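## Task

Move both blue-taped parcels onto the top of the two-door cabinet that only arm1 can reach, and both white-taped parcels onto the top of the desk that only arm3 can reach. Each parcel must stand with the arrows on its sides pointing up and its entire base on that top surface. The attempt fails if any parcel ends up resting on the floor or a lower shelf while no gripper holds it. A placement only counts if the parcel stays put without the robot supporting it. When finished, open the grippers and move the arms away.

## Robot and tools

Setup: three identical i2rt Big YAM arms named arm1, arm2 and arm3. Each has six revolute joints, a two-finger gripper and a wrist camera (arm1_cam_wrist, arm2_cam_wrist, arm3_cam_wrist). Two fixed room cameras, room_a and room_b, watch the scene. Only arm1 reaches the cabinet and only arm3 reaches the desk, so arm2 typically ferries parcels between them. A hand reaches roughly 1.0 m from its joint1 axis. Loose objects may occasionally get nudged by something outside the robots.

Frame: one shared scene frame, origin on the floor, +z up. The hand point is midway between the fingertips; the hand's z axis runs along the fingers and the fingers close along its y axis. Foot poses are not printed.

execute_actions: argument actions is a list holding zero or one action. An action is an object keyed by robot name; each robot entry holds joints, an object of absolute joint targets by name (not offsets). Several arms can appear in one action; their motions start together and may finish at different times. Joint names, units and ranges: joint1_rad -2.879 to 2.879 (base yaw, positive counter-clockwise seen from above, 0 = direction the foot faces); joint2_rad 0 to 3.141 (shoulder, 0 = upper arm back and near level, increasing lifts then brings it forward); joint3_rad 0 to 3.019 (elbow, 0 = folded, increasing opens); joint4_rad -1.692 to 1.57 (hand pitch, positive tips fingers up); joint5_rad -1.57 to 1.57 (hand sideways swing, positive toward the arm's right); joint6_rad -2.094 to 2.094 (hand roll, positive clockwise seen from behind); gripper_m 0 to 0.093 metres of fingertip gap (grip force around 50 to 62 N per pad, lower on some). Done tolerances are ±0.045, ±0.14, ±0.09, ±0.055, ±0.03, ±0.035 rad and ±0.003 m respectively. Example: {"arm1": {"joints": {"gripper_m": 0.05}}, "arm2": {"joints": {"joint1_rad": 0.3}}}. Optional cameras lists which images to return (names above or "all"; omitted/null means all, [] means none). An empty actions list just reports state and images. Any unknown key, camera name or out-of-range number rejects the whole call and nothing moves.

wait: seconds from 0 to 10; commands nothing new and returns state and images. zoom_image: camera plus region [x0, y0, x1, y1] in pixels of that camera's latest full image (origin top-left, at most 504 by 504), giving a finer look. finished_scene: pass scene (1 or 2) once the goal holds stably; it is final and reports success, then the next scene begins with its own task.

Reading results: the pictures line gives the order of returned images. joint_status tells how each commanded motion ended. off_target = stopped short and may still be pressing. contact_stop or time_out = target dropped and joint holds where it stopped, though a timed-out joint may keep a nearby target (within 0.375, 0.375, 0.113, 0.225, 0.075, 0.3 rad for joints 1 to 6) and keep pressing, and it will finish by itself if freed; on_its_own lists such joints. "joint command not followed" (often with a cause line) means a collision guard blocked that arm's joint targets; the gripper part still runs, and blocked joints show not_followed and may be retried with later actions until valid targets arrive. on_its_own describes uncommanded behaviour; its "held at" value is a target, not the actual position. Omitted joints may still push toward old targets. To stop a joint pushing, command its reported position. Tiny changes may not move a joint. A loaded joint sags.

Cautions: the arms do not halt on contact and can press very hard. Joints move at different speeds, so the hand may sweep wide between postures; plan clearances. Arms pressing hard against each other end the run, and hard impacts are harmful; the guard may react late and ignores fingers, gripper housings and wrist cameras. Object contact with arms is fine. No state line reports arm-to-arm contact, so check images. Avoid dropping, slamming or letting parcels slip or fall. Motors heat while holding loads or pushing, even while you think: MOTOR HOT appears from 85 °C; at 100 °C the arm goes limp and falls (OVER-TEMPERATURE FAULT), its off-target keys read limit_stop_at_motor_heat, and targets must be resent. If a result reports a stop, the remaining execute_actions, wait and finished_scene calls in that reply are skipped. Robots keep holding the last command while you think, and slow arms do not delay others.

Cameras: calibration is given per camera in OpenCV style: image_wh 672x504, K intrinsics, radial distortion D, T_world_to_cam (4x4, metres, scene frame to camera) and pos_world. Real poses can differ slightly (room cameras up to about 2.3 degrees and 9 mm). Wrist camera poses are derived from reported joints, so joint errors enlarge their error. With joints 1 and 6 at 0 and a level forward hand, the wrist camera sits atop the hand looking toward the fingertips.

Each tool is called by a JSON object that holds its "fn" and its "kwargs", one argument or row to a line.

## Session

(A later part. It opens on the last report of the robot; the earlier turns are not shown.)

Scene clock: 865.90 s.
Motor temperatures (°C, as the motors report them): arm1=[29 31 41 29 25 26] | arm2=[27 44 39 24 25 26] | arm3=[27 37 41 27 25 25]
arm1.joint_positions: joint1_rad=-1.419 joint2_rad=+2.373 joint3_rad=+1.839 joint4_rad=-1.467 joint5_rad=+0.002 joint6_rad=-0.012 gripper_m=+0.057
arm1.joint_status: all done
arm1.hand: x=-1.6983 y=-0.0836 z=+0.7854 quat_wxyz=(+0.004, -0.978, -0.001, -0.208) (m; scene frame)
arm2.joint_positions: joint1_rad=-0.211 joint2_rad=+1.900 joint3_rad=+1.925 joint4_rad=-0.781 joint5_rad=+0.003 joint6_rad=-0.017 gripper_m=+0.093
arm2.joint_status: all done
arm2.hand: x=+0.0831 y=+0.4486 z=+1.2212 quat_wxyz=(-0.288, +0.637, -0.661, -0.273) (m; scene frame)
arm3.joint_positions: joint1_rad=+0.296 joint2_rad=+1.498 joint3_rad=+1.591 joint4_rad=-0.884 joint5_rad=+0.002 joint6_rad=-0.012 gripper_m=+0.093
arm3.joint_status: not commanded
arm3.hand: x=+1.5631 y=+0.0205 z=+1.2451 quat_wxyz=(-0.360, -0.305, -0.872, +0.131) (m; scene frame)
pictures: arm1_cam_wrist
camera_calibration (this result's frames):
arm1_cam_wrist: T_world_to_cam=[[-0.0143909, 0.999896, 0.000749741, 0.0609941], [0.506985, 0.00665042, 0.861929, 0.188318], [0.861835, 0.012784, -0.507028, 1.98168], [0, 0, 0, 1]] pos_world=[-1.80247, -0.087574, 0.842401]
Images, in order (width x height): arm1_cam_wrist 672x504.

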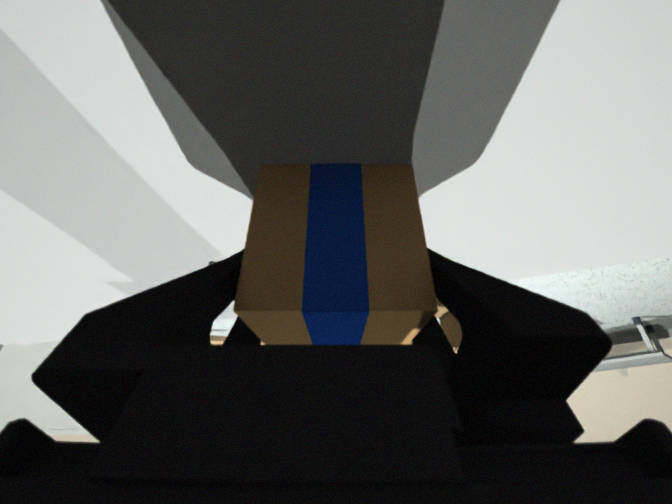

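{"fn": "execute_actions", "kwargs": {
  "actions": [
    {"arm1":{"joints":{"gripper_m":0.093}}}
  ],
  "cameras": ["arm1_cam_wrist","room_b"]
}}

Scene clock: 867.97 s.
Motor temperatures (°C, as the motors report them): arm1=[29 31 41 29 25 26] | arm2=[27 44 39 24 25 26] | arm3=[27 37 41 27 25 25]
arm1.joint_positions: joint1_rad=-1.419 joint2_rad=+2.379 joint3_rad=+1.839 joint4_rad=-1.467 joint5_rad=+0.002 joint6_rad=-0.012 gripper_m=+0.093
arm1.joint_status: all done
arm1.hand: x=-1.6971 y=-0.0835 z=+0.7822 quat_wxyz=(+0.004, -0.978, -0.001, -0.211) (m; scene frame)
arm2.joint_positions: joint1_rad=-0.211 joint2_rad=+1.900 joint3_rad=+1.925 joint4_rad=-0.781 joint5_rad=+0.003 joint6_rad=-0.017 gripper_m=+0.093
arm2.joint_status: not commanded
arm2.hand: x=+0.0831 y=+0.4486 z=+1.2212 quat_wxyz=(-0.288, +0.636, -0.661, -0.273) (m; scene frame)
arm3.joint_positions: joint1_rad=+0.296 joint2_rad=+1.498 joint3_rad=+1.591 joint4_rad=-0.884 joint5_rad=+0.002 joint6_rad=-0.012 gripper_m=+0.093
arm3.joint_status: not commanded
arm3.hand: x=+1.5631 y=+0.0205 z=+1.2451 quat_wxyz=(-0.360, -0.305, -0.872, +0.131) (m; scene frame)
pictures: arm1_cam_wrist, room_b
camera_calibration (this result's frames):
arm1_cam_wrist: T_world_to_cam=[[-0.0143305, 0.999897, 0.000628285, 0.061183], [0.502045, 0.0066519, 0.864816, 0.1798], [0.864723, 0.0127087, -0.502089, 1.98014], [0, 0, 0, 1]] pos_world=[-1.80166, -0.0875377, 0.838673]
Images, in order (width x height): arm1_cam_wrist 672x504, room_b 672x504.

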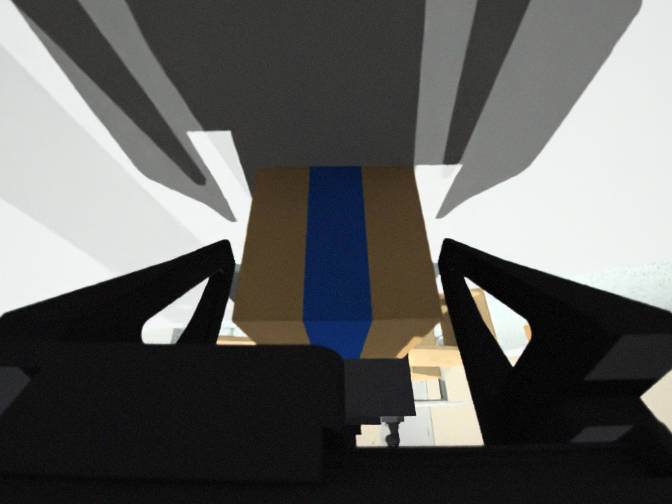

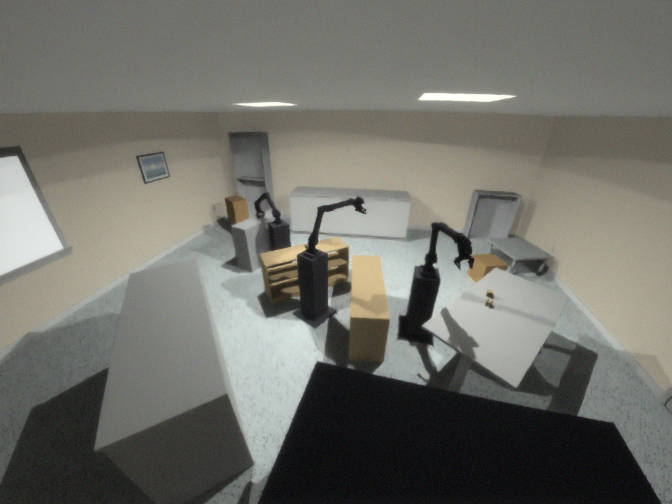

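{"fn": "execute_actions", "kwargs": {
  "actions": [
    {"arm1":{"joints":{"joint2_rad":2.05}}}
  ],
  "cameras": ["arm1_cam_wrist"]
}}

{"fn": "execute_actions", "kwargs": {
  "actions": [
    {"arm1":{"joints":{"joint1_rad":1.925,"joint3_rad":1.565,"joint4_rad":-0.67}}}
  ],
  "cameras": ["arm1_cam_wrist","room_a"]
}}

Scene clock: 875.60 s.
Motor temperatures (°C, as the motors report them): arm1=[29 31 41 29 25 26] | arm2=[27 43 40 24 25 26] | arm3=[27 37 41 27 25 25]
arm1.joint_positions: joint1_rad=-1.419 joint2_rad=+2.057 joint3_rad=+1.838 joint4_rad=-1.466 joint5_rad=+0.002 joint6_rad=-0.012 gripper_m=+0.093
arm1.joint_status: all done
arm1.hand: x=-1.7324 y=-0.0854 z=+0.9652 quat_wxyz=(+0.006, -0.999, -0.002, -0.051) (m; scene frame)
arm2.joint_positions: joint1_rad=-0.211 joint2_rad=+1.900 joint3_rad=+1.925 joint4_rad=-0.781 joint5_rad=+0.003 joint6_rad=-0.017 gripper_m=+0.093
arm2.joint_status: not commanded
arm2.hand: x=+0.0831 y=+0.4486 z=+1.2212 quat_wxyz=(-0.288, +0.636, -0.661, -0.273) (m; scene frame)
arm3.joint_positions: joint1_rad=+0.296 joint2_rad=+1.498 joint3_rad=+1.591 joint4_rad=-0.884 joint5_rad=+0.002 joint6_rad=-0.012 gripper_m=+0.093
arm3.joint_status: not commanded
arm3.hand: x=+1.5631 y=+0.0205 z=+1.2451 quat_wxyz=(-0.360, -0.305, -0.872, +0.131) (m; scene frame)
pictures: arm1_cam_wrist
camera_calibration (this result's frames):
arm1_cam_wrist: T_world_to_cam=[[-0.0165988, 0.999831, 0.00788027, 0.0514423], [0.749862, 0.00723483, 0.661554, 0.664809], [0.661386, 0.0168902, -0.749856, 1.98979], [0, 0, 0, 1]] pos_world=[-1.81368, -0.0898513, 1.05184]
Images, in order (width x height): arm1_cam_wrist 672x504.

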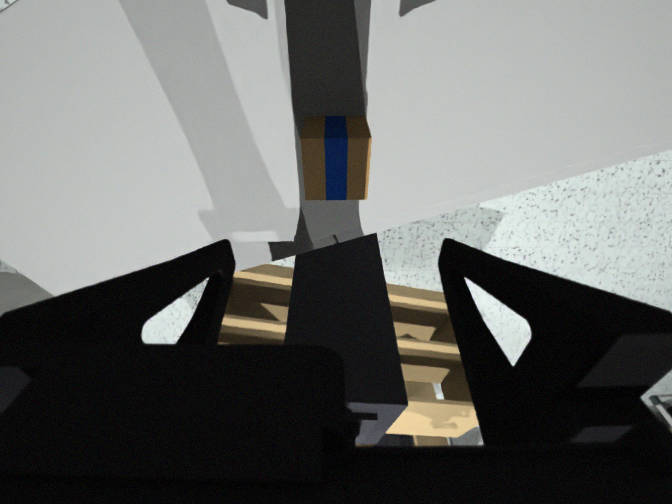

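Scene clock: 878.47 s.
Motor temperatures (°C, as the motors report them): arm1=[29 31 41 29 25 26] | arm2=[26 43 40 24 25 26] | arm3=[27 37 42 27 25 25]
arm1.joint_positions: joint1_rad=+1.935 joint2_rad=+2.066 joint3_rad=+1.559 joint4_rad=-0.679 joint5_rad=-0.002 joint6_rad=-0.012 gripper_m=+0.093
arm1.joint_status: all done
arm1.hand: x=-0.4564 y=+0.0511 z=+0.8638 quat_wxyz=(-0.185, +0.105, -0.977, -0.026) (m; scene frame)
arm2.joint_positions: joint1_rad=-0.211 joint2_rad=+1.900 joint3_rad=+1.925 joint4_rad=-0.781 joint5_rad=+0.003 joint6_rad=-0.017 gripper_m=+0.093
arm2.joint_status: not commanded
arm2.hand: x=+0.0831 y=+0.4486 z=+1.2212 quat_wxyz=(-0.288, +0.636, -0.661, -0.273) (m; scene frame)
arm3.joint_positions: joint1_rad=+0.296 joint2_rad=+1.498 joint3_rad=+1.591 joint4_rad=-0.884 joint5_rad=+0.002 joint6_rad=-0.012 gripper_m=+0.093
arm3.joint_status: not commanded
arm3.hand: x=+1.5631 y=+0.0205 z=+1.2451 quat_wxyz=(-0.360, -0.305, -0.872, +0.131) (m; scene frame)
pictures: arm1_cam_wrist, room_a
camera_calibration (this result's frames):
arm1_cam_wrist: T_world_to_cam=[[0.227244, -0.973795, -0.00913645, 0.163828], [-0.944523, -0.222679, 0.241434, -0.62458], [-0.237141, -0.0462348, -0.970374, 0.8511], [0, 0, 0, 1]] pos_world=[-0.425328, 0.0598051, 0.978177]
Images, in order (width x height): arm1_cam_wrist 672x504, room_a 672x504.

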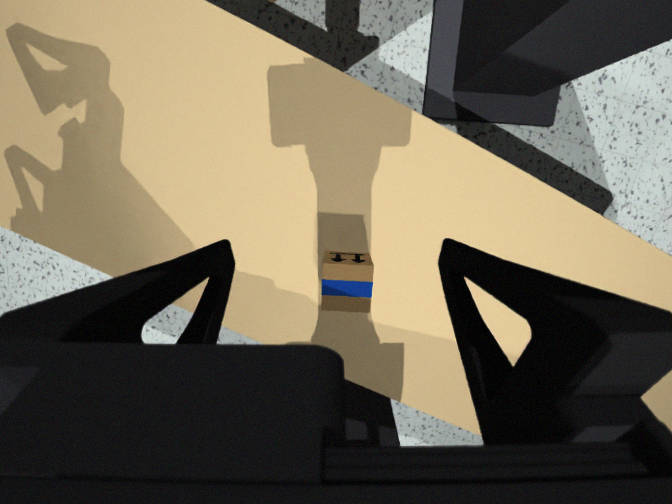

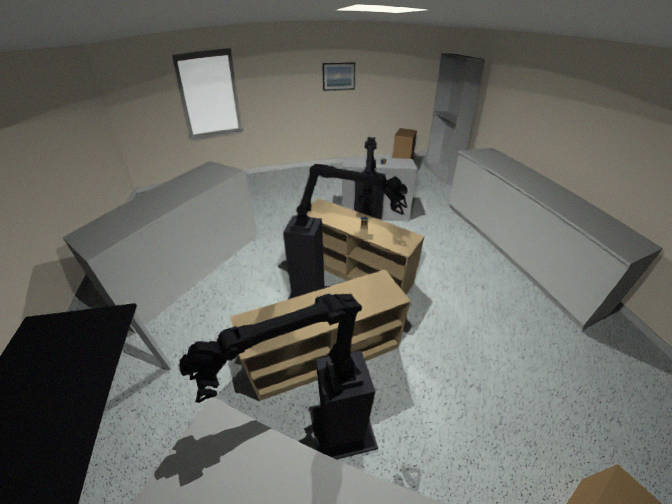

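{"fn": "execute_actions", "kwargs": {
  "actions": [
    {"arm1":{"joints":{"joint2_rad":2.36}}}
  ],
  "cameras": ["arm1_cam_wrist"]
}}

Scene clock: 885.00 s.
Motor temperatures (°C, as the motors report them): arm1=[29 31 41 29 25 26] | arm2=[26 43 41 24 25 26] | arm3=[27 37 42 27 25 25]
arm1.joint_positions: joint1_rad=+1.935 joint2_rad=+2.375 joint3_rad=+1.534 joint4_rad=-0.679 joint5_rad=-0.002 joint6_rad=-0.012 gripper_m=+0.093
arm1.joint_status: all done
arm1.hand: x=-0.5363 y=+0.0372 z=+0.6603 quat_wxyz=(-0.020, +0.108, -0.994, -0.010) (m; scene frame)
arm2.joint_positions: joint1_rad=-0.211 joint2_rad=+1.900 joint3_rad=+1.925 joint4_rad=-0.781 joint5_rad=+0.003 joint6_rad=-0.017 gripper_m=+0.093
arm2.joint_status: not commanded
arm2.hand: x=+0.0831 y=+0.4486 z=+1.2212 quat_wxyz=(-0.288, +0.636, -0.661, -0.273) (m; scene frame)
arm3.joint_positions: joint1_rad=+0.296 joint2_rad=+1.498 joint3_rad=+1.591 joint4_rad=-0.884 joint5_rad=+0.002 joint6_rad=-0.012 gripper_m=+0.093
arm3.joint_status: not commanded
arm3.hand: x=+1.5631 y=+0.0205 z=+1.2451 quat_wxyz=(-0.360, -0.305, -0.872, +0.131) (m; scene frame)
pictures: arm1_cam_wrist
camera_calibration (this result's frames):
arm1_cam_wrist: T_world_to_cam=[[0.227307, -0.973672, -0.0171795, 0.171965], [-0.813326, -0.199517, 0.546529, -0.785948], [-0.535567, -0.110257, -0.837264, 0.388541], [0, 0, 0, 1]] pos_world=[-0.470231, 0.0534674, 0.757809]
Images, in order (width x height): arm1_cam_wrist 672x504.

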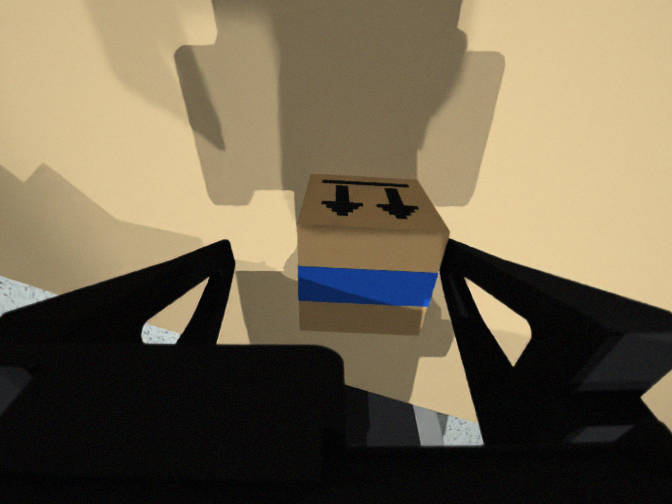

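{"fn": "execute_actions", "kwargs": {
  "actions": [
    {"arm1":{"joints":{"joint1_rad":1.895,"joint3_rad":1.55}}}
  ],
  "cameras": ["arm1_cam_wrist"]
}}

Scene clock: 888.87 s.
Motor temperatures (°C, as the motors report them): arm1=[29 31 41 29 25 26] | arm2=[26 43 41 24 25 26] | arm3=[27 37 42 27 25 25]
arm1.joint_positions: joint1_rad=+1.897 joint2_rad=+2.375 joint3_rad=+1.534 joint4_rad=-0.679 joint5_rad=-0.002 joint6_rad=-0.012 gripper_m=+0.093
arm1.joint_status: all done
arm1.hand: x=-0.5320 y=+0.0147 z=+0.6600 quat_wxyz=(-0.020, +0.090, -0.996, -0.009) (m; scene frame)
arm2.joint_positions: joint1_rad=-0.211 joint2_rad=+1.900 joint3_rad=+1.925 joint4_rad=-0.781 joint5_rad=+0.003 joint6_rad=-0.017 gripper_m=+0.093
arm2.joint_status: not commanded
arm2.hand: x=+0.0831 y=+0.4486 z=+1.2212 quat_wxyz=(-0.288, +0.636, -0.661, -0.273) (m; scene frame)
arm3.joint_positions: joint1_rad=+0.296 joint2_rad=+1.498 joint3_rad=+1.591 joint4_rad=-0.884 joint5_rad=+0.002 joint6_rad=-0.012 gripper_m=+0.093
arm3.joint_status: not commanded
arm3.hand: x=+1.5631 y=+0.0205 z=+1.2451 quat_wxyz=(-0.360, -0.305, -0.872, +0.131) (m; scene frame)
pictures: arm1_cam_wrist
camera_calibration (this result's frames):
arm1_cam_wrist: T_world_to_cam=[[0.190379, -0.981566, -0.0168457, 0.12925], [-0.82004, -0.168438, 0.546958, -0.791134], [-0.539713, -0.0903153, -0.836991, 0.385399], [0, 0, 0, 1]] pos_world=[-0.465364, 0.0284181, 0.75747]
Images, in order (width x height): arm1_cam_wrist 672x504.

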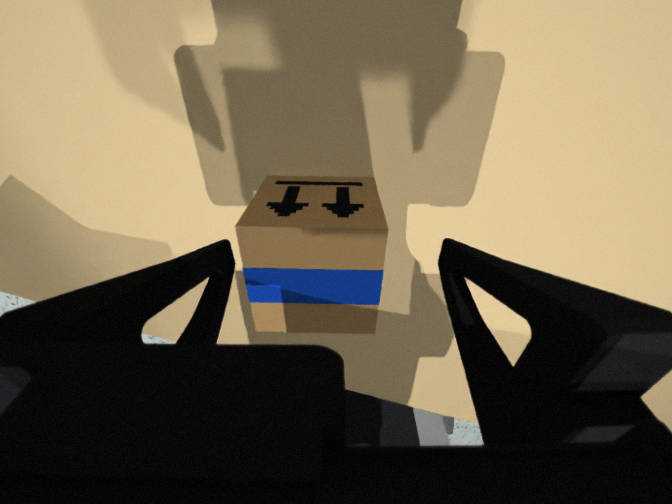

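{"fn": "execute_actions", "kwargs": {
  "actions": [
    {"arm1":{"joints":{"joint1_rad":1.922}}}
  ],
  "cameras": ["arm1_cam_wrist"]
}}

Scene clock: 892.03 s.
Motor temperatures (°C, as the motors report them): arm1=[29 31 41 29 25 26] | arm2=[26 43 41 24 25 26] | arm3=[27 37 42 27 25 25]
arm1.joint_positions: joint1_rad=+1.914 joint2_rad=+2.375 joint3_rad=+1.534 joint4_rad=-0.679 joint5_rad=-0.002 joint6_rad=-0.012 gripper_m=+0.093
arm1.joint_status: all done
arm1.hand: x=-0.5339 y=+0.0252 z=+0.6602 quat_wxyz=(-0.020, +0.098, -0.995, -0.009) (m; scene frame)
arm2.joint_positions: joint1_rad=-0.211 joint2_rad=+1.900 joint3_rad=+1.925 joint4_rad=-0.781 joint5_rad=+0.003 joint6_rad=-0.017 gripper_m=+0.093
arm2.joint_status: not commanded
arm2.hand: x=+0.0831 y=+0.4486 z=+1.2212 quat_wxyz=(-0.288, +0.636, -0.661, -0.273) (m; scene frame)
arm3.joint_positions: joint1_rad=+0.296 joint2_rad=+1.498 joint3_rad=+1.591 joint4_rad=-0.884 joint5_rad=+0.002 joint6_rad=-0.012 gripper_m=+0.093
arm3.joint_status: not commanded
arm3.hand: x=+1.5631 y=+0.0205 z=+1.2451 quat_wxyz=(-0.360, -0.305, -0.872, +0.131) (m; scene frame)
pictures: arm1_cam_wrist
camera_calibration (this result's frames):
arm1_cam_wrist: T_world_to_cam=[[0.207575, -0.978071, -0.0170032, 0.149126], [-0.817066, -0.18291, 0.54676, -0.788893], [-0.53788, -0.0996007, -0.837117, 0.386751], [0, 0, 0, 1]] pos_world=[-0.467507, 0.04008, 0.757626]
Images, in order (width x height): arm1_cam_wrist 672x504.

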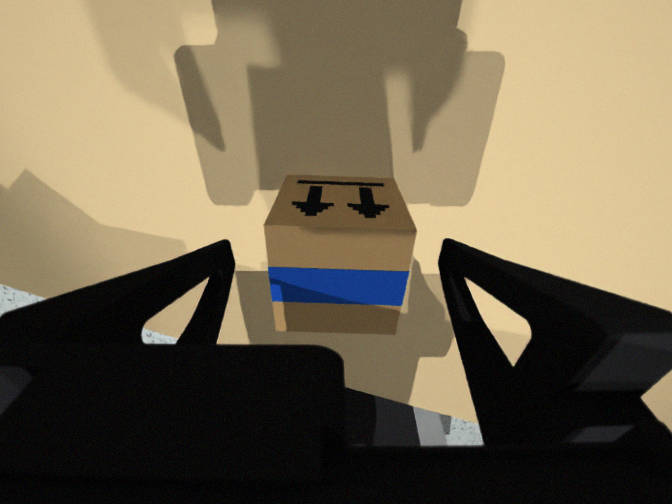

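{"fn": "execute_actions", "kwargs": {
  "actions": [
    {"arm1":{"joints":{"joint2_rad":2.42}}}
  ],
  "cameras": ["arm1_cam_wrist"]
}}

Scene clock: 895.70 s.
Motor temperatures (°C, as the motors report them): arm1=[29 31 40 29 25 26] | arm2=[26 43 41 24 25 26] | arm3=[27 37 42 27 25 25]
arm1.joint_positions: joint1_rad=+1.914 joint2_rad=+2.420 joint3_rad=+1.534 joint4_rad=-0.679 joint5_rad=-0.002 joint6_rad=-0.012 gripper_m=+0.093
arm1.joint_status: all done
arm1.hand: x=-0.5487 y=+0.0227 z=+0.6344 quat_wxyz=(+0.002, +0.098, -0.995, -0.007) (m; scene frame)
arm2.joint_positions: joint1_rad=-0.211 joint2_rad=+1.900 joint3_rad=+1.925 joint4_rad=-0.781 joint5_rad=+0.003 joint6_rad=-0.017 gripper_m=+0.093
arm2.joint_status: not commanded
arm2.hand: x=+0.0831 y=+0.4486 z=+1.2212 quat_wxyz=(-0.288, +0.636, -0.661, -0.273) (m; scene frame)
arm3.joint_positions: joint1_rad=+0.296 joint2_rad=+1.498 joint3_rad=+1.591 joint4_rad=-0.884 joint5_rad=+0.002 joint6_rad=-0.012 gripper_m=+0.093
arm3.joint_status: not commanded
arm3.hand: x=+1.5631 y=+0.0205 z=+1.2451 quat_wxyz=(-0.360, -0.305, -0.872, +0.131) (m; scene frame)
pictures: arm1_cam_wrist
camera_calibration (this result's frames):
arm1_cam_wrist: T_world_to_cam=[[0.207383, -0.978093, -0.018064, 0.149954], [-0.792165, -0.178739, 0.583547, -0.797097], [-0.573992, -0.106708, -0.811878, 0.321374], [0, 0, 0, 1]] pos_world=[-0.478064, 0.0384902, 0.728769]
Images, in order (width x height): arm1_cam_wrist 672x504.

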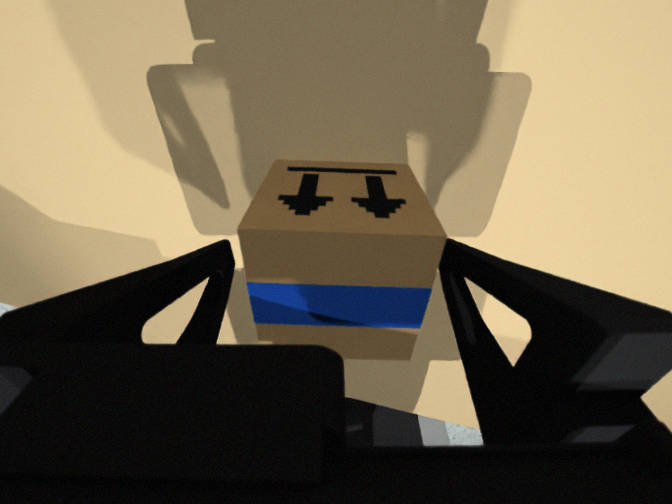

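{"fn": "execute_actions", "kwargs": {
  "actions": [
    {"arm1":{"joints":{"gripper_m":0.046}}}
  ],
  "cameras": ["arm1_cam_wrist"]
}}

{"fn": "execute_actions", "kwargs": {
  "actions": [
    {"arm1":{"joints":{"joint2_rad":2.0}}}
  ],
  "cameras": ["arm1_cam_wrist"]
}}

Scene clock: 907.80 s.
Motor temperatures (°C, as the motors report them): arm1=[29 32 40 29 25 26] | arm2=[26 43 41 24 25 26] | arm3=[27 36 42 27 25 25]
arm1.joint_positions: joint1_rad=+1.914 joint2_rad=+2.420 joint3_rad=+1.534 joint4_rad=-0.679 joint5_rad=-0.001 joint6_rad=-0.012 gripper_m=+0.057
arm1.joint_status: gripper_m off_target (ended at +0.057, target +0.046)
arm1.hand: x=-0.5486 y=+0.0226 z=+0.6344 quat_wxyz=(+0.002, +0.098, -0.995, -0.007) (m; scene frame)
arm2.joint_positions: joint1_rad=-0.211 joint2_rad=+1.900 joint3_rad=+1.925 joint4_rad=-0.781 joint5_rad=+0.003 joint6_rad=-0.017 gripper_m=+0.093
arm2.joint_status: not commanded
arm2.hand: x=+0.0831 y=+0.4486 z=+1.2212 quat_wxyz=(-0.288, +0.636, -0.661, -0.273) (m; scene frame)
arm3.joint_positions: joint1_rad=+0.296 joint2_rad=+1.498 joint3_rad=+1.591 joint4_rad=-0.884 joint5_rad=+0.002 joint6_rad=-0.012 gripper_m=+0.093
arm3.joint_status: not commanded
arm3.hand: x=+1.5631 y=+0.0205 z=+1.2451 quat_wxyz=(-0.360, -0.305, -0.872, +0.131) (m; scene frame)
pictures: arm1_cam_wrist
camera_calibration (this result's frames):
arm1_cam_wrist: T_world_to_cam=[[0.207015, -0.978185, -0.0173002, 0.149138], [-0.792312, -0.177999, 0.583574, -0.797214], [-0.573923, -0.107101, -0.811876, 0.321418], [0, 0, 0, 1]] pos_world=[-0.478047, 0.0384055, 0.728765]
Images, in order (width x height): arm1_cam_wrist 672x504.

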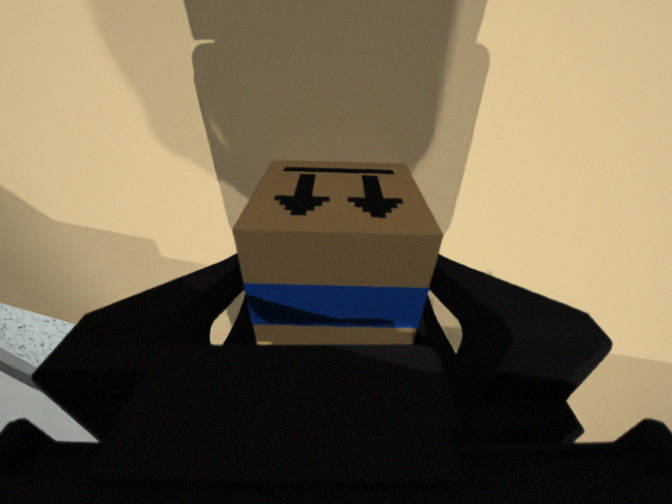

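Scene clock: 909.37 s.
Motor temperatures (°C, as the motors report them): arm1=[29 32 40 29 25 26] | arm2=[26 43 41 24 25 26] | arm3=[27 36 42 27 25 25]
arm1.joint_positions: joint1_rad=+1.914 joint2_rad=+2.013 joint3_rad=+1.532 joint4_rad=-0.679 joint5_rad=-0.001 joint6_rad=-0.012 gripper_m=+0.057
arm1.joint_status: all done
arm1.hand: x=-0.4591 y=+0.0360 z=+0.8869 quat_wxyz=(-0.198, +0.095, -0.975, -0.024) (m; scene frame)
arm2.joint_positions: joint1_rad=-0.211 joint2_rad=+1.900 joint3_rad=+1.925 joint4_rad=-0.781 joint5_rad=+0.003 joint6_rad=-0.017 gripper_m=+0.093
arm2.joint_status: not commanded
arm2.hand: x=+0.0831 y=+0.4486 z=+1.2212 quat_wxyz=(-0.288, +0.636, -0.661, -0.273) (m; scene frame)
arm3.joint_positions: joint1_rad=+0.296 joint2_rad=+1.498 joint3_rad=+1.591 joint4_rad=-0.884 joint5_rad=+0.002 joint6_rad=-0.012 gripper_m=+0.093
arm3.joint_status: not commanded
arm3.hand: x=+1.5631 y=+0.0205 z=+1.2451 quat_wxyz=(-0.360, -0.305, -0.872, +0.131) (m; scene frame)
pictures: arm1_cam_wrist
camera_calibration (this result's frames):
arm1_cam_wrist: T_world_to_cam=[[0.206763, -0.97836, -0.00780105, 0.139524], [-0.954756, -0.203504, 0.216855, -0.619613], [-0.21375, -0.0373896, -0.976173, 0.887739], [0, 0, 0, 1]] pos_world=[-0.430674, 0.0436032, 1.00204]
Images, in order (width x height): arm1_cam_wrist 672x504.

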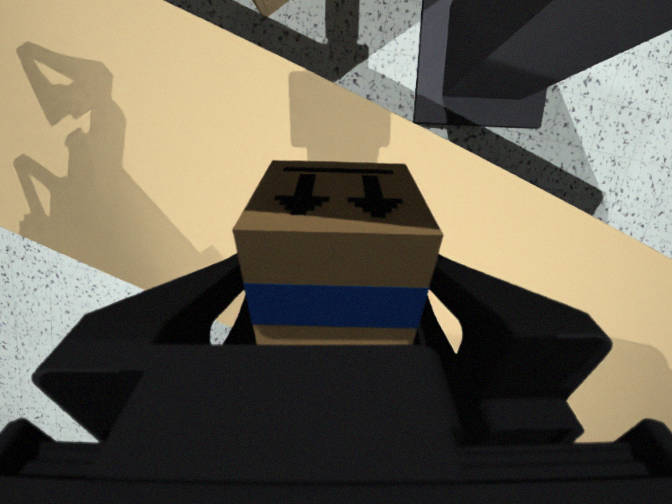

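{"fn": "execute_actions", "kwargs": {
  "actions": [
    {"arm1":{"joints":{"joint1_rad":-1.04,"joint2_rad":1.87,"joint3_rad":1.455,"joint4_rad":-0.885}}}
  ],
  "cameras": ["arm1_cam_wrist","room_a"]
}}

Scene clock: 925.50 s.
Motor temperatures (°C, as the motors report them): arm1=[29 32 41 29 25 26] | arm2=[26 43 42 24 25 26] | arm3=[27 36 42 27 25 25]
arm1.joint_positions: joint1_rad=-1.050 joint2_rad=+1.887 joint3_rad=+1.438 joint4_rad=-0.872 joint5_rad=+0.002 joint6_rad=-0.012 gripper_m=+0.057
arm1.joint_status: all done
arm1.hand: x=-1.6986 y=-0.3051 z=+0.9209 quat_wxyz=(-0.014, -0.974, -0.185, +0.127) (m; scene frame)
arm2.joint_positions: joint1_rad=-0.211 joint2_rad=+1.900 joint3_rad=+1.925 joint4_rad=-0.781 joint5_rad=+0.003 joint6_rad=-0.017 gripper_m=+0.093
arm2.joint_status: not commanded
arm2.hand: x=+0.0831 y=+0.4486 z=+1.2212 quat_wxyz=(-0.288, +0.636, -0.661, -0.273) (m; scene frame)
arm3.joint_positions: joint1_rad=+0.296 joint2_rad=+1.498 joint3_rad=+1.591 joint4_rad=-0.884 joint5_rad=+0.002 joint6_rad=-0.012 gripper_m=+0.093
arm3.joint_status: not commanded
arm3.hand: x=+1.5631 y=+0.0205 z=+1.2451 quat_wxyz=(-0.360, -0.305, -0.872, +0.131) (m; scene frame)
pictures: arm1_cam_wrist, room_a
camera_calibration (this result's frames):
arm1_cam_wrist: T_world_to_cam=[[-0.376032, 0.926399, 0.019624, -0.371705], [0.868127, 0.344817, 0.357011, 1.25474], [0.323967, 0.151284, -0.933894, 1.57521], [0, 0, 0, 1]] pos_world=[-1.73937, -0.326614, 1.03042]
Images, in order (width x height): arm1_cam_wrist 672x504, room_a 672x504.

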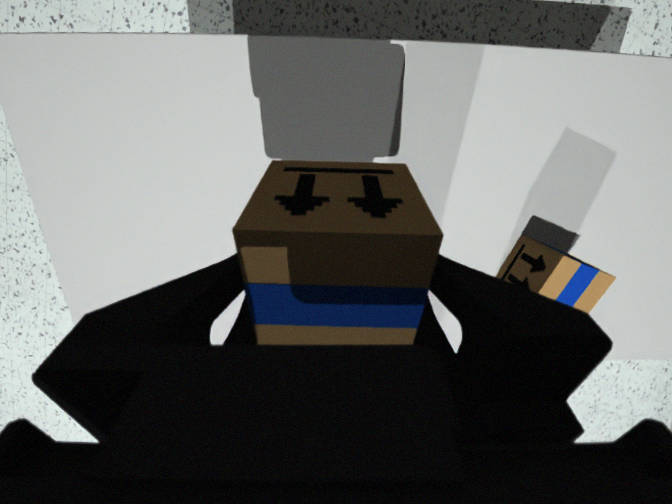

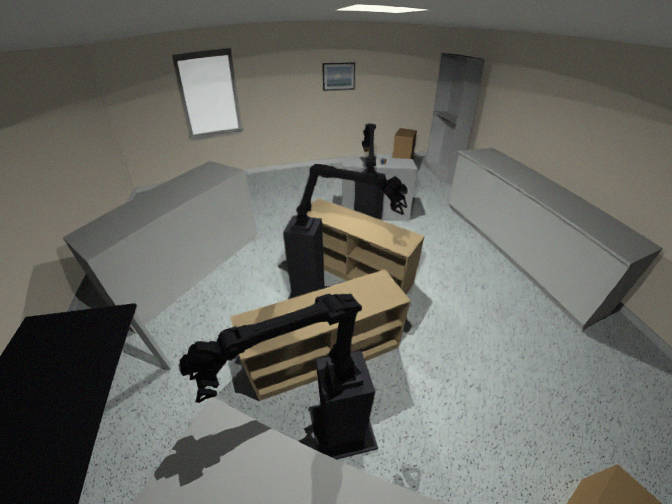

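{"fn": "execute_actions", "kwargs": {
  "actions": [
    {"arm1":{"joints":{"joint2_rad":2.075}}}
  ],
  "cameras": ["arm1_cam_wrist"]
}}

Scene clock: 930.80 s.
Motor temperatures (°C, as the motors report them): arm1=[29 32 41 29 25 26] | arm2=[26 43 42 24 25 26] | arm3=[27 36 42 27 25 25]
arm1.joint_positions: joint1_rad=-1.048 joint2_rad=+2.100 joint3_rad=+1.432 joint4_rad=-0.874 joint5_rad=+0.001 joint6_rad=-0.011 gripper_m=+0.057
arm1.joint_status: all done
arm1.hand: x=-1.6713 y=-0.2936 z=+0.7962 quat_wxyz=(+0.005, -0.982, -0.186, +0.018) (m; scene frame)
arm2.joint_positions: joint1_rad=-0.211 joint2_rad=+1.900 joint3_rad=+1.925 joint4_rad=-0.781 joint5_rad=+0.003 joint6_rad=-0.017 gripper_m=+0.093
arm2.joint_status: not commanded
arm2.hand: x=+0.0831 y=+0.4486 z=+1.2212 quat_wxyz=(-0.288, +0.636, -0.661, -0.273) (m; scene frame)
arm3.joint_positions: joint1_rad=+0.296 joint2_rad=+1.498 joint3_rad=+1.591 joint4_rad=-0.884 joint5_rad=+0.002 joint6_rad=-0.012 gripper_m=+0.093
arm3.joint_status: not commanded
arm3.hand: x=+1.5631 y=+0.0205 z=+1.2451 quat_wxyz=(-0.360, -0.305, -0.872, +0.131) (m; scene frame)
pictures: arm1_cam_wrist
camera_calibration (this result's frames):
arm1_cam_wrist: T_world_to_cam=[[-0.376944, 0.926134, 0.0137308, -0.366527], [0.774578, 0.307062, 0.552939, 0.948204], [0.50788, 0.219063, -0.833109, 1.69525], [0, 0, 0, 1]] pos_world=[-1.7336, -0.323069, 0.893059]
Images, in order (width x height): arm1_cam_wrist 672x504.

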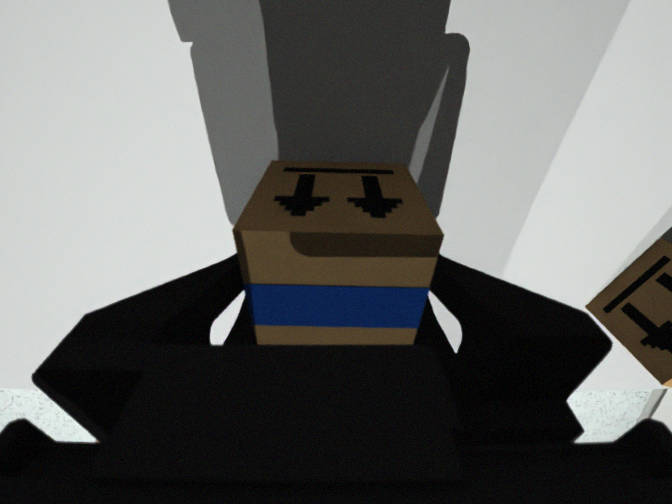

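{"fn": "execute_actions", "kwargs": {
  "actions": [
    {"arm1":{"joints":{"joint2_rad":2.132}}}
  ],
  "cameras": ["arm1_cam_wrist"]
}}

Scene clock: 932.83 s.
Motor temperatures (°C, as the motors report them): arm1=[29 32 41 29 25 26] | arm2=[26 43 42 24 25 26] | arm3=[27 36 42 27 25 25]
arm1.joint_positions: joint1_rad=-1.048 joint2_rad=+2.118 joint3_rad=+1.433 joint4_rad=-0.875 joint5_rad=+0.000 joint6_rad=-0.010 gripper_m=+0.057
arm1.joint_status: all done
arm1.hand: x=-1.6686 y=-0.2926 z=+0.7867 quat_wxyz=(+0.006, -0.982, -0.186, +0.010) (m; scene frame)
arm2.joint_positions: joint1_rad=-0.211 joint2_rad=+1.900 joint3_rad=+1.925 joint4_rad=-0.781 joint5_rad=+0.003 joint6_rad=-0.017 gripper_m=+0.093
arm2.joint_status: not commanded
arm2.hand: x=+0.0831 y=+0.4486 z=+1.2212 quat_wxyz=(-0.288, +0.636, -0.661, -0.273) (m; scene frame)
arm3.joint_positions: joint1_rad=+0.296 joint2_rad=+1.498 joint3_rad=+1.591 joint4_rad=-0.884 joint5_rad=+0.002 joint6_rad=-0.012 gripper_m=+0.093
arm3.joint_status: not commanded
arm3.hand: x=+1.5631 y=+0.0205 z=+1.2451 quat_wxyz=(-0.360, -0.305, -0.872, +0.131) (m; scene frame)
pictures: arm1_cam_wrist
camera_calibration (this result's frames):
arm1_cam_wrist: T_world_to_cam=[[-0.376591, 0.926294, 0.0125742, -0.364794], [0.765631, 0.303573, 0.567144, 0.923941], [0.521525, 0.223208, -0.823522, 1.70217], [0, 0, 0, 1]] pos_world=[-1.7325, -0.322517, 0.882358]
Images, in order (width x height): arm1_cam_wrist 672x504.

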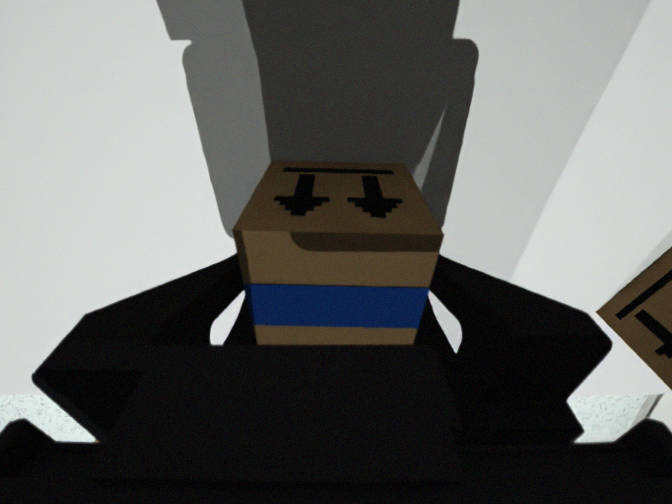

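{"fn": "execute_actions", "kwargs": {
  "actions": [
    {"arm1":{"joints":{"joint2_rad":2.142}}}
  ],
  "cameras": []
}}

{"fn": "execute_actions", "kwargs": {
  "actions": [
    {"arm1":{"joints":{"gripper_m":0.093}}}
  ],
  "cameras": ["arm1_cam_wrist"]
}}

Scene clock: 935.70 s.
Motor temperatures (°C, as the motors report them): arm1=[29 32 41 29 25 26] | arm2=[26 43 42 24 25 26] | arm3=[27 36 42 27 25 25]
arm1.joint_positions: joint1_rad=-1.048 joint2_rad=+2.118 joint3_rad=+1.433 joint4_rad=-0.875 joint5_rad=+0.000 joint6_rad=-0.010 gripper_m=+0.057
arm1.joint_status: all done
arm1.hand: x=-1.6686 y=-0.2926 z=+0.7867 quat_wxyz=(+0.006, -0.982, -0.186, +0.010) (m; scene frame)
arm2.joint_positions: joint1_rad=-0.211 joint2_rad=+1.900 joint3_rad=+1.925 joint4_rad=-0.781 joint5_rad=+0.003 joint6_rad=-0.017 gripper_m=+0.093
arm2.joint_status: not commanded
arm2.hand: x=+0.0831 y=+0.4486 z=+1.2212 quat_wxyz=(-0.288, +0.636, -0.661, -0.273) (m; scene frame)
arm3.joint_positions: joint1_rad=+0.296 joint2_rad=+1.498 joint3_rad=+1.591 joint4_rad=-0.884 joint5_rad=+0.002 joint6_rad=-0.012 gripper_m=+0.093
arm3.joint_status: not commanded
arm3.hand: x=+1.5631 y=+0.0205 z=+1.2451 quat_wxyz=(-0.360, -0.305, -0.872, +0.131) (m; scene frame)
pictures: none
No camera images: the call's "cameras" was empty. Leave "cameras" out to get every camera's image.

Scene clock: 936.40 s.
Motor temperatures (°C, as the motors report them): arm1=[29 32 41 29 25 26] | arm2=[26 43 42 24 25 26] | arm3=[27 36 42 27 25 25]
arm1.joint_positions: joint1_rad=-1.048 joint2_rad=+2.135 joint3_rad=+1.433 joint4_rad=-0.875 joint5_rad=+0.000 joint6_rad=-0.010 gripper_m=+0.093
arm1.joint_status: all done
arm1.hand: x=-1.6656 y=-0.2913 z=+0.7776 quat_wxyz=(+0.007, -0.983, -0.186, +0.002) (m; scene frame)
arm2.joint_positions: joint1_rad=-0.211 joint2_rad=+1.900 joint3_rad=+1.925 joint4_rad=-0.781 joint5_rad=+0.003 joint6_rad=-0.017 gripper_m=+0.093
arm2.joint_status: not commanded
arm2.hand: x=+0.0831 y=+0.4486 z=+1.2212 quat_wxyz=(-0.288, +0.636, -0.661, -0.273) (m; scene frame)
arm3.joint_positions: joint1_rad=+0.296 joint2_rad=+1.498 joint3_rad=+1.591 joint4_rad=-0.884 joint5_rad=+0.002 joint6_rad=-0.012 gripper_m=+0.093
arm3.joint_status: not commanded
arm3.hand: x=+1.5631 y=+0.0205 z=+1.2451 quat_wxyz=(-0.360, -0.305, -0.872, +0.131) (m; scene frame)
pictures: arm1_cam_wrist
camera_calibration (this result's frames):
arm1_cam_wrist: T_world_to_cam=[[-0.376558, 0.926313, 0.0122104, -0.364397], [0.756907, 0.30004, 0.580575, 0.900376], [0.53413, 0.227862, -0.814115, 1.70787], [0, 0, 0, 1]] pos_world=[-1.73094, -0.321763, 0.872119]
Images, in order (width x height): arm1_cam_wrist 672x504.

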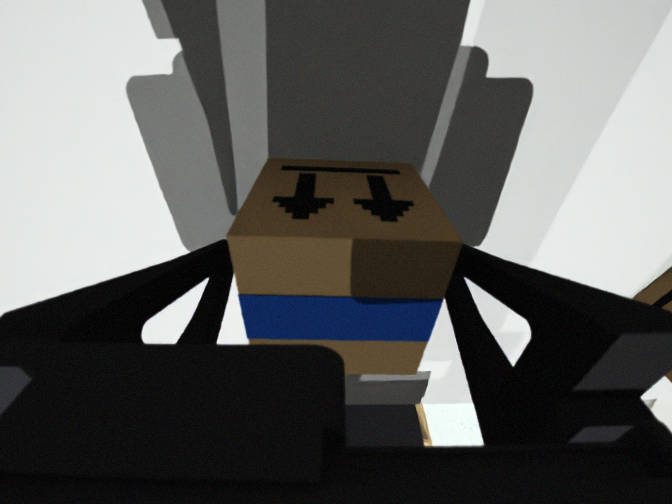

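Placed. Lift arm1 clear.

{"fn": "execute_actions", "kwargs": {
  "actions": [
    {"arm1":{"joints":{"joint2_rad":1.6}}}
  ]
}}

Scene clock: 939.20 s.
Motor temperatures (°C, as the motors report them): arm1=[29 32 41 29 25 26] | arm2=[26 43 42 24 25 26] | arm3=[27 36 42 27 25 25]
arm1.joint_positions: joint1_rad=-1.048 joint2_rad=+1.607 joint3_rad=+1.440 joint4_rad=-0.875 joint5_rad=+0.000 joint6_rad=-0.010 gripper_m=+0.093
arm1.joint_status: all done
arm1.hand: x=-1.6921 y=-0.3062 z=+1.0863 quat_wxyz=(-0.039, -0.947, -0.181, +0.262) (m; scene frame)
arm2.joint_positions: joint1_rad=-0.211 joint2_rad=+1.900 joint3_rad=+1.925 joint4_rad=-0.781 joint5_rad=+0.003 joint6_rad=-0.017 gripper_m=+0.093
arm2.joint_status: not commanded
arm2.hand: x=+0.0831 y=+0.4486 z=+1.2212 quat_wxyz=(-0.288, +0.636, -0.661, -0.273) (m; scene frame)
arm3.joint_positions: joint1_rad=+0.296 joint2_rad=+1.498 joint3_rad=+1.591 joint4_rad=-0.884 joint5_rad=+0.002 joint6_rad=-0.012 gripper_m=+0.093
arm3.joint_status: not commanded
arm3.hand: x=+1.5631 y=+0.0205 z=+1.2451 quat_wxyz=(-0.360, -0.305, -0.872, +0.131) (m; scene frame)
pictures: arm1_cam_wrist, arm2_cam_wrist, arm3_cam_wrist, room_a, room_b
camera_calibration (this result's frames):
arm1_cam_wrist: T_world_to_cam=[[-0.374775, 0.92681, 0.0238304, -0.373763], [0.924448, 0.371624, 0.085387, 1.58904], [0.0702816, 0.0540309, -0.996063, 1.33628], [0, 0, 0, 1]] pos_world=[-1.70298, -0.316321, 1.20424]
arm2_cam_wrist: T_world_to_cam=[[0.998861, -0.0466915, 0.00979122, -0.0716055], [-0.0439606, -0.980552, -0.191274, 0.682731], [0.0185316, 0.190625, -0.981488, 1.22943], [0, 0, 0, 1]] pos_world=[0.0787538, 0.431749, 1.33796]
arm3_cam_wrist: T_world_to_cam=[[-0.637957, -0.769991, 0.0111555, 0.997698], [-0.760728, 0.627899, -0.164427, 1.3798], [0.119603, -0.113384, -0.986326, 1.17123], [0, 0, 0, 1]] pos_world=[1.54606, 0.0346401, 1.37096]
Images, in order (width x height): arm1_cam_wrist 672x504, arm2_cam_wrist 672x504, arm3_cam_wrist 672x504, room_a 672x504, room_b 672x504.

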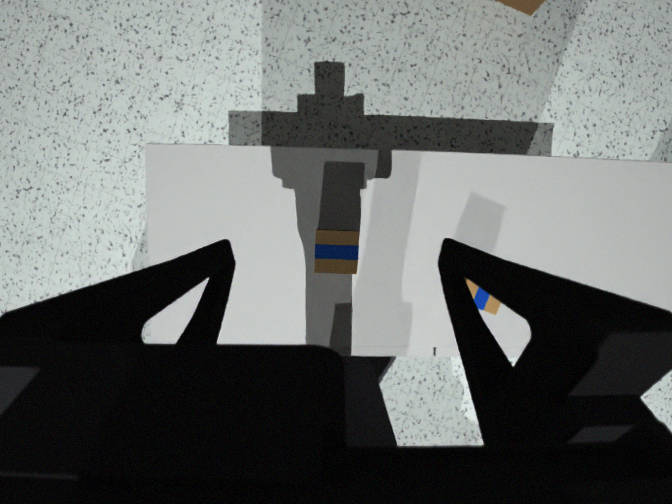

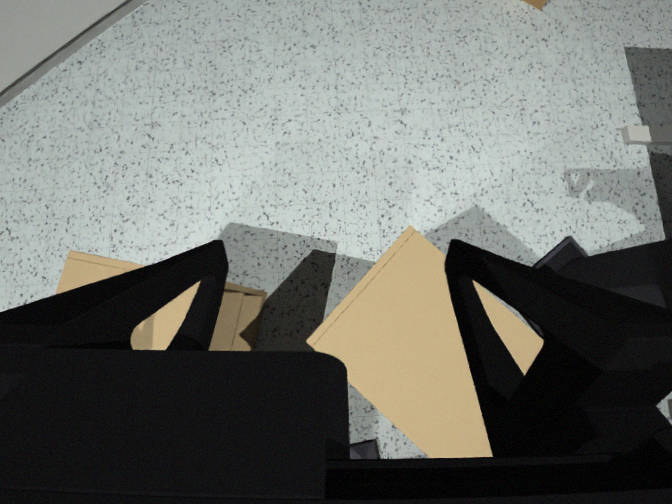

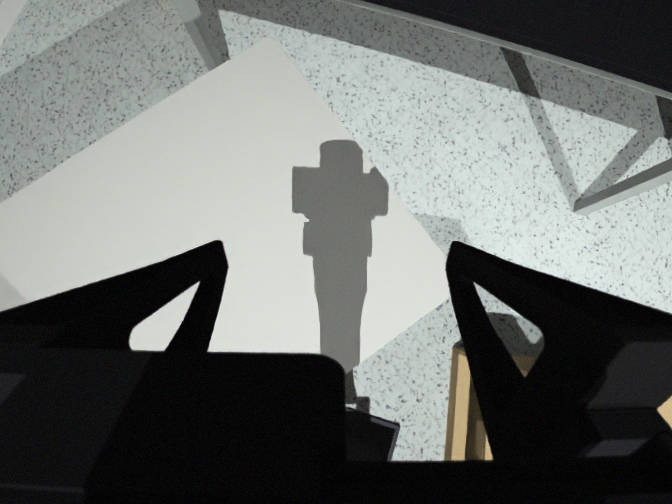

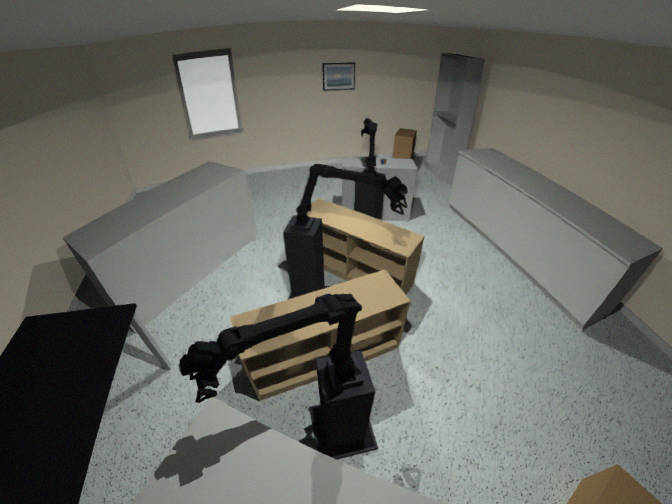

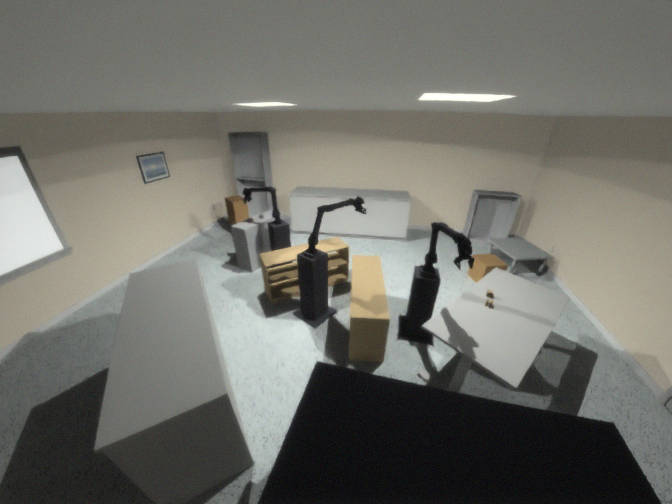

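{"fn": "zoom_image", "kwargs": {
  "camera": "room_b",
  "region": [465, 280, 515, 320]
}}

Region (465, 280, 515, 320) of room_b's 672x504 image, scaled by 10.080, with more detail than that image has; it fills the top 403 rows of this view, and the rest is white.

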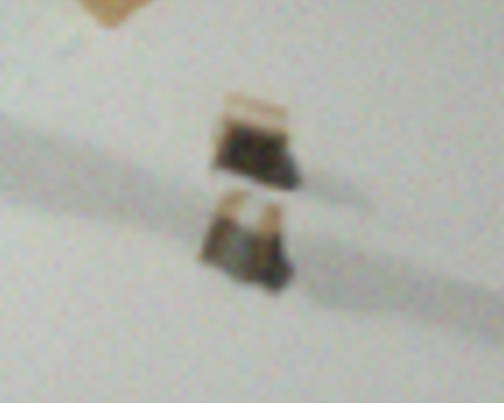

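{"fn": "finished_scene", "kwargs": {
  "scene": 1
}}

The scene is finished: the task was done.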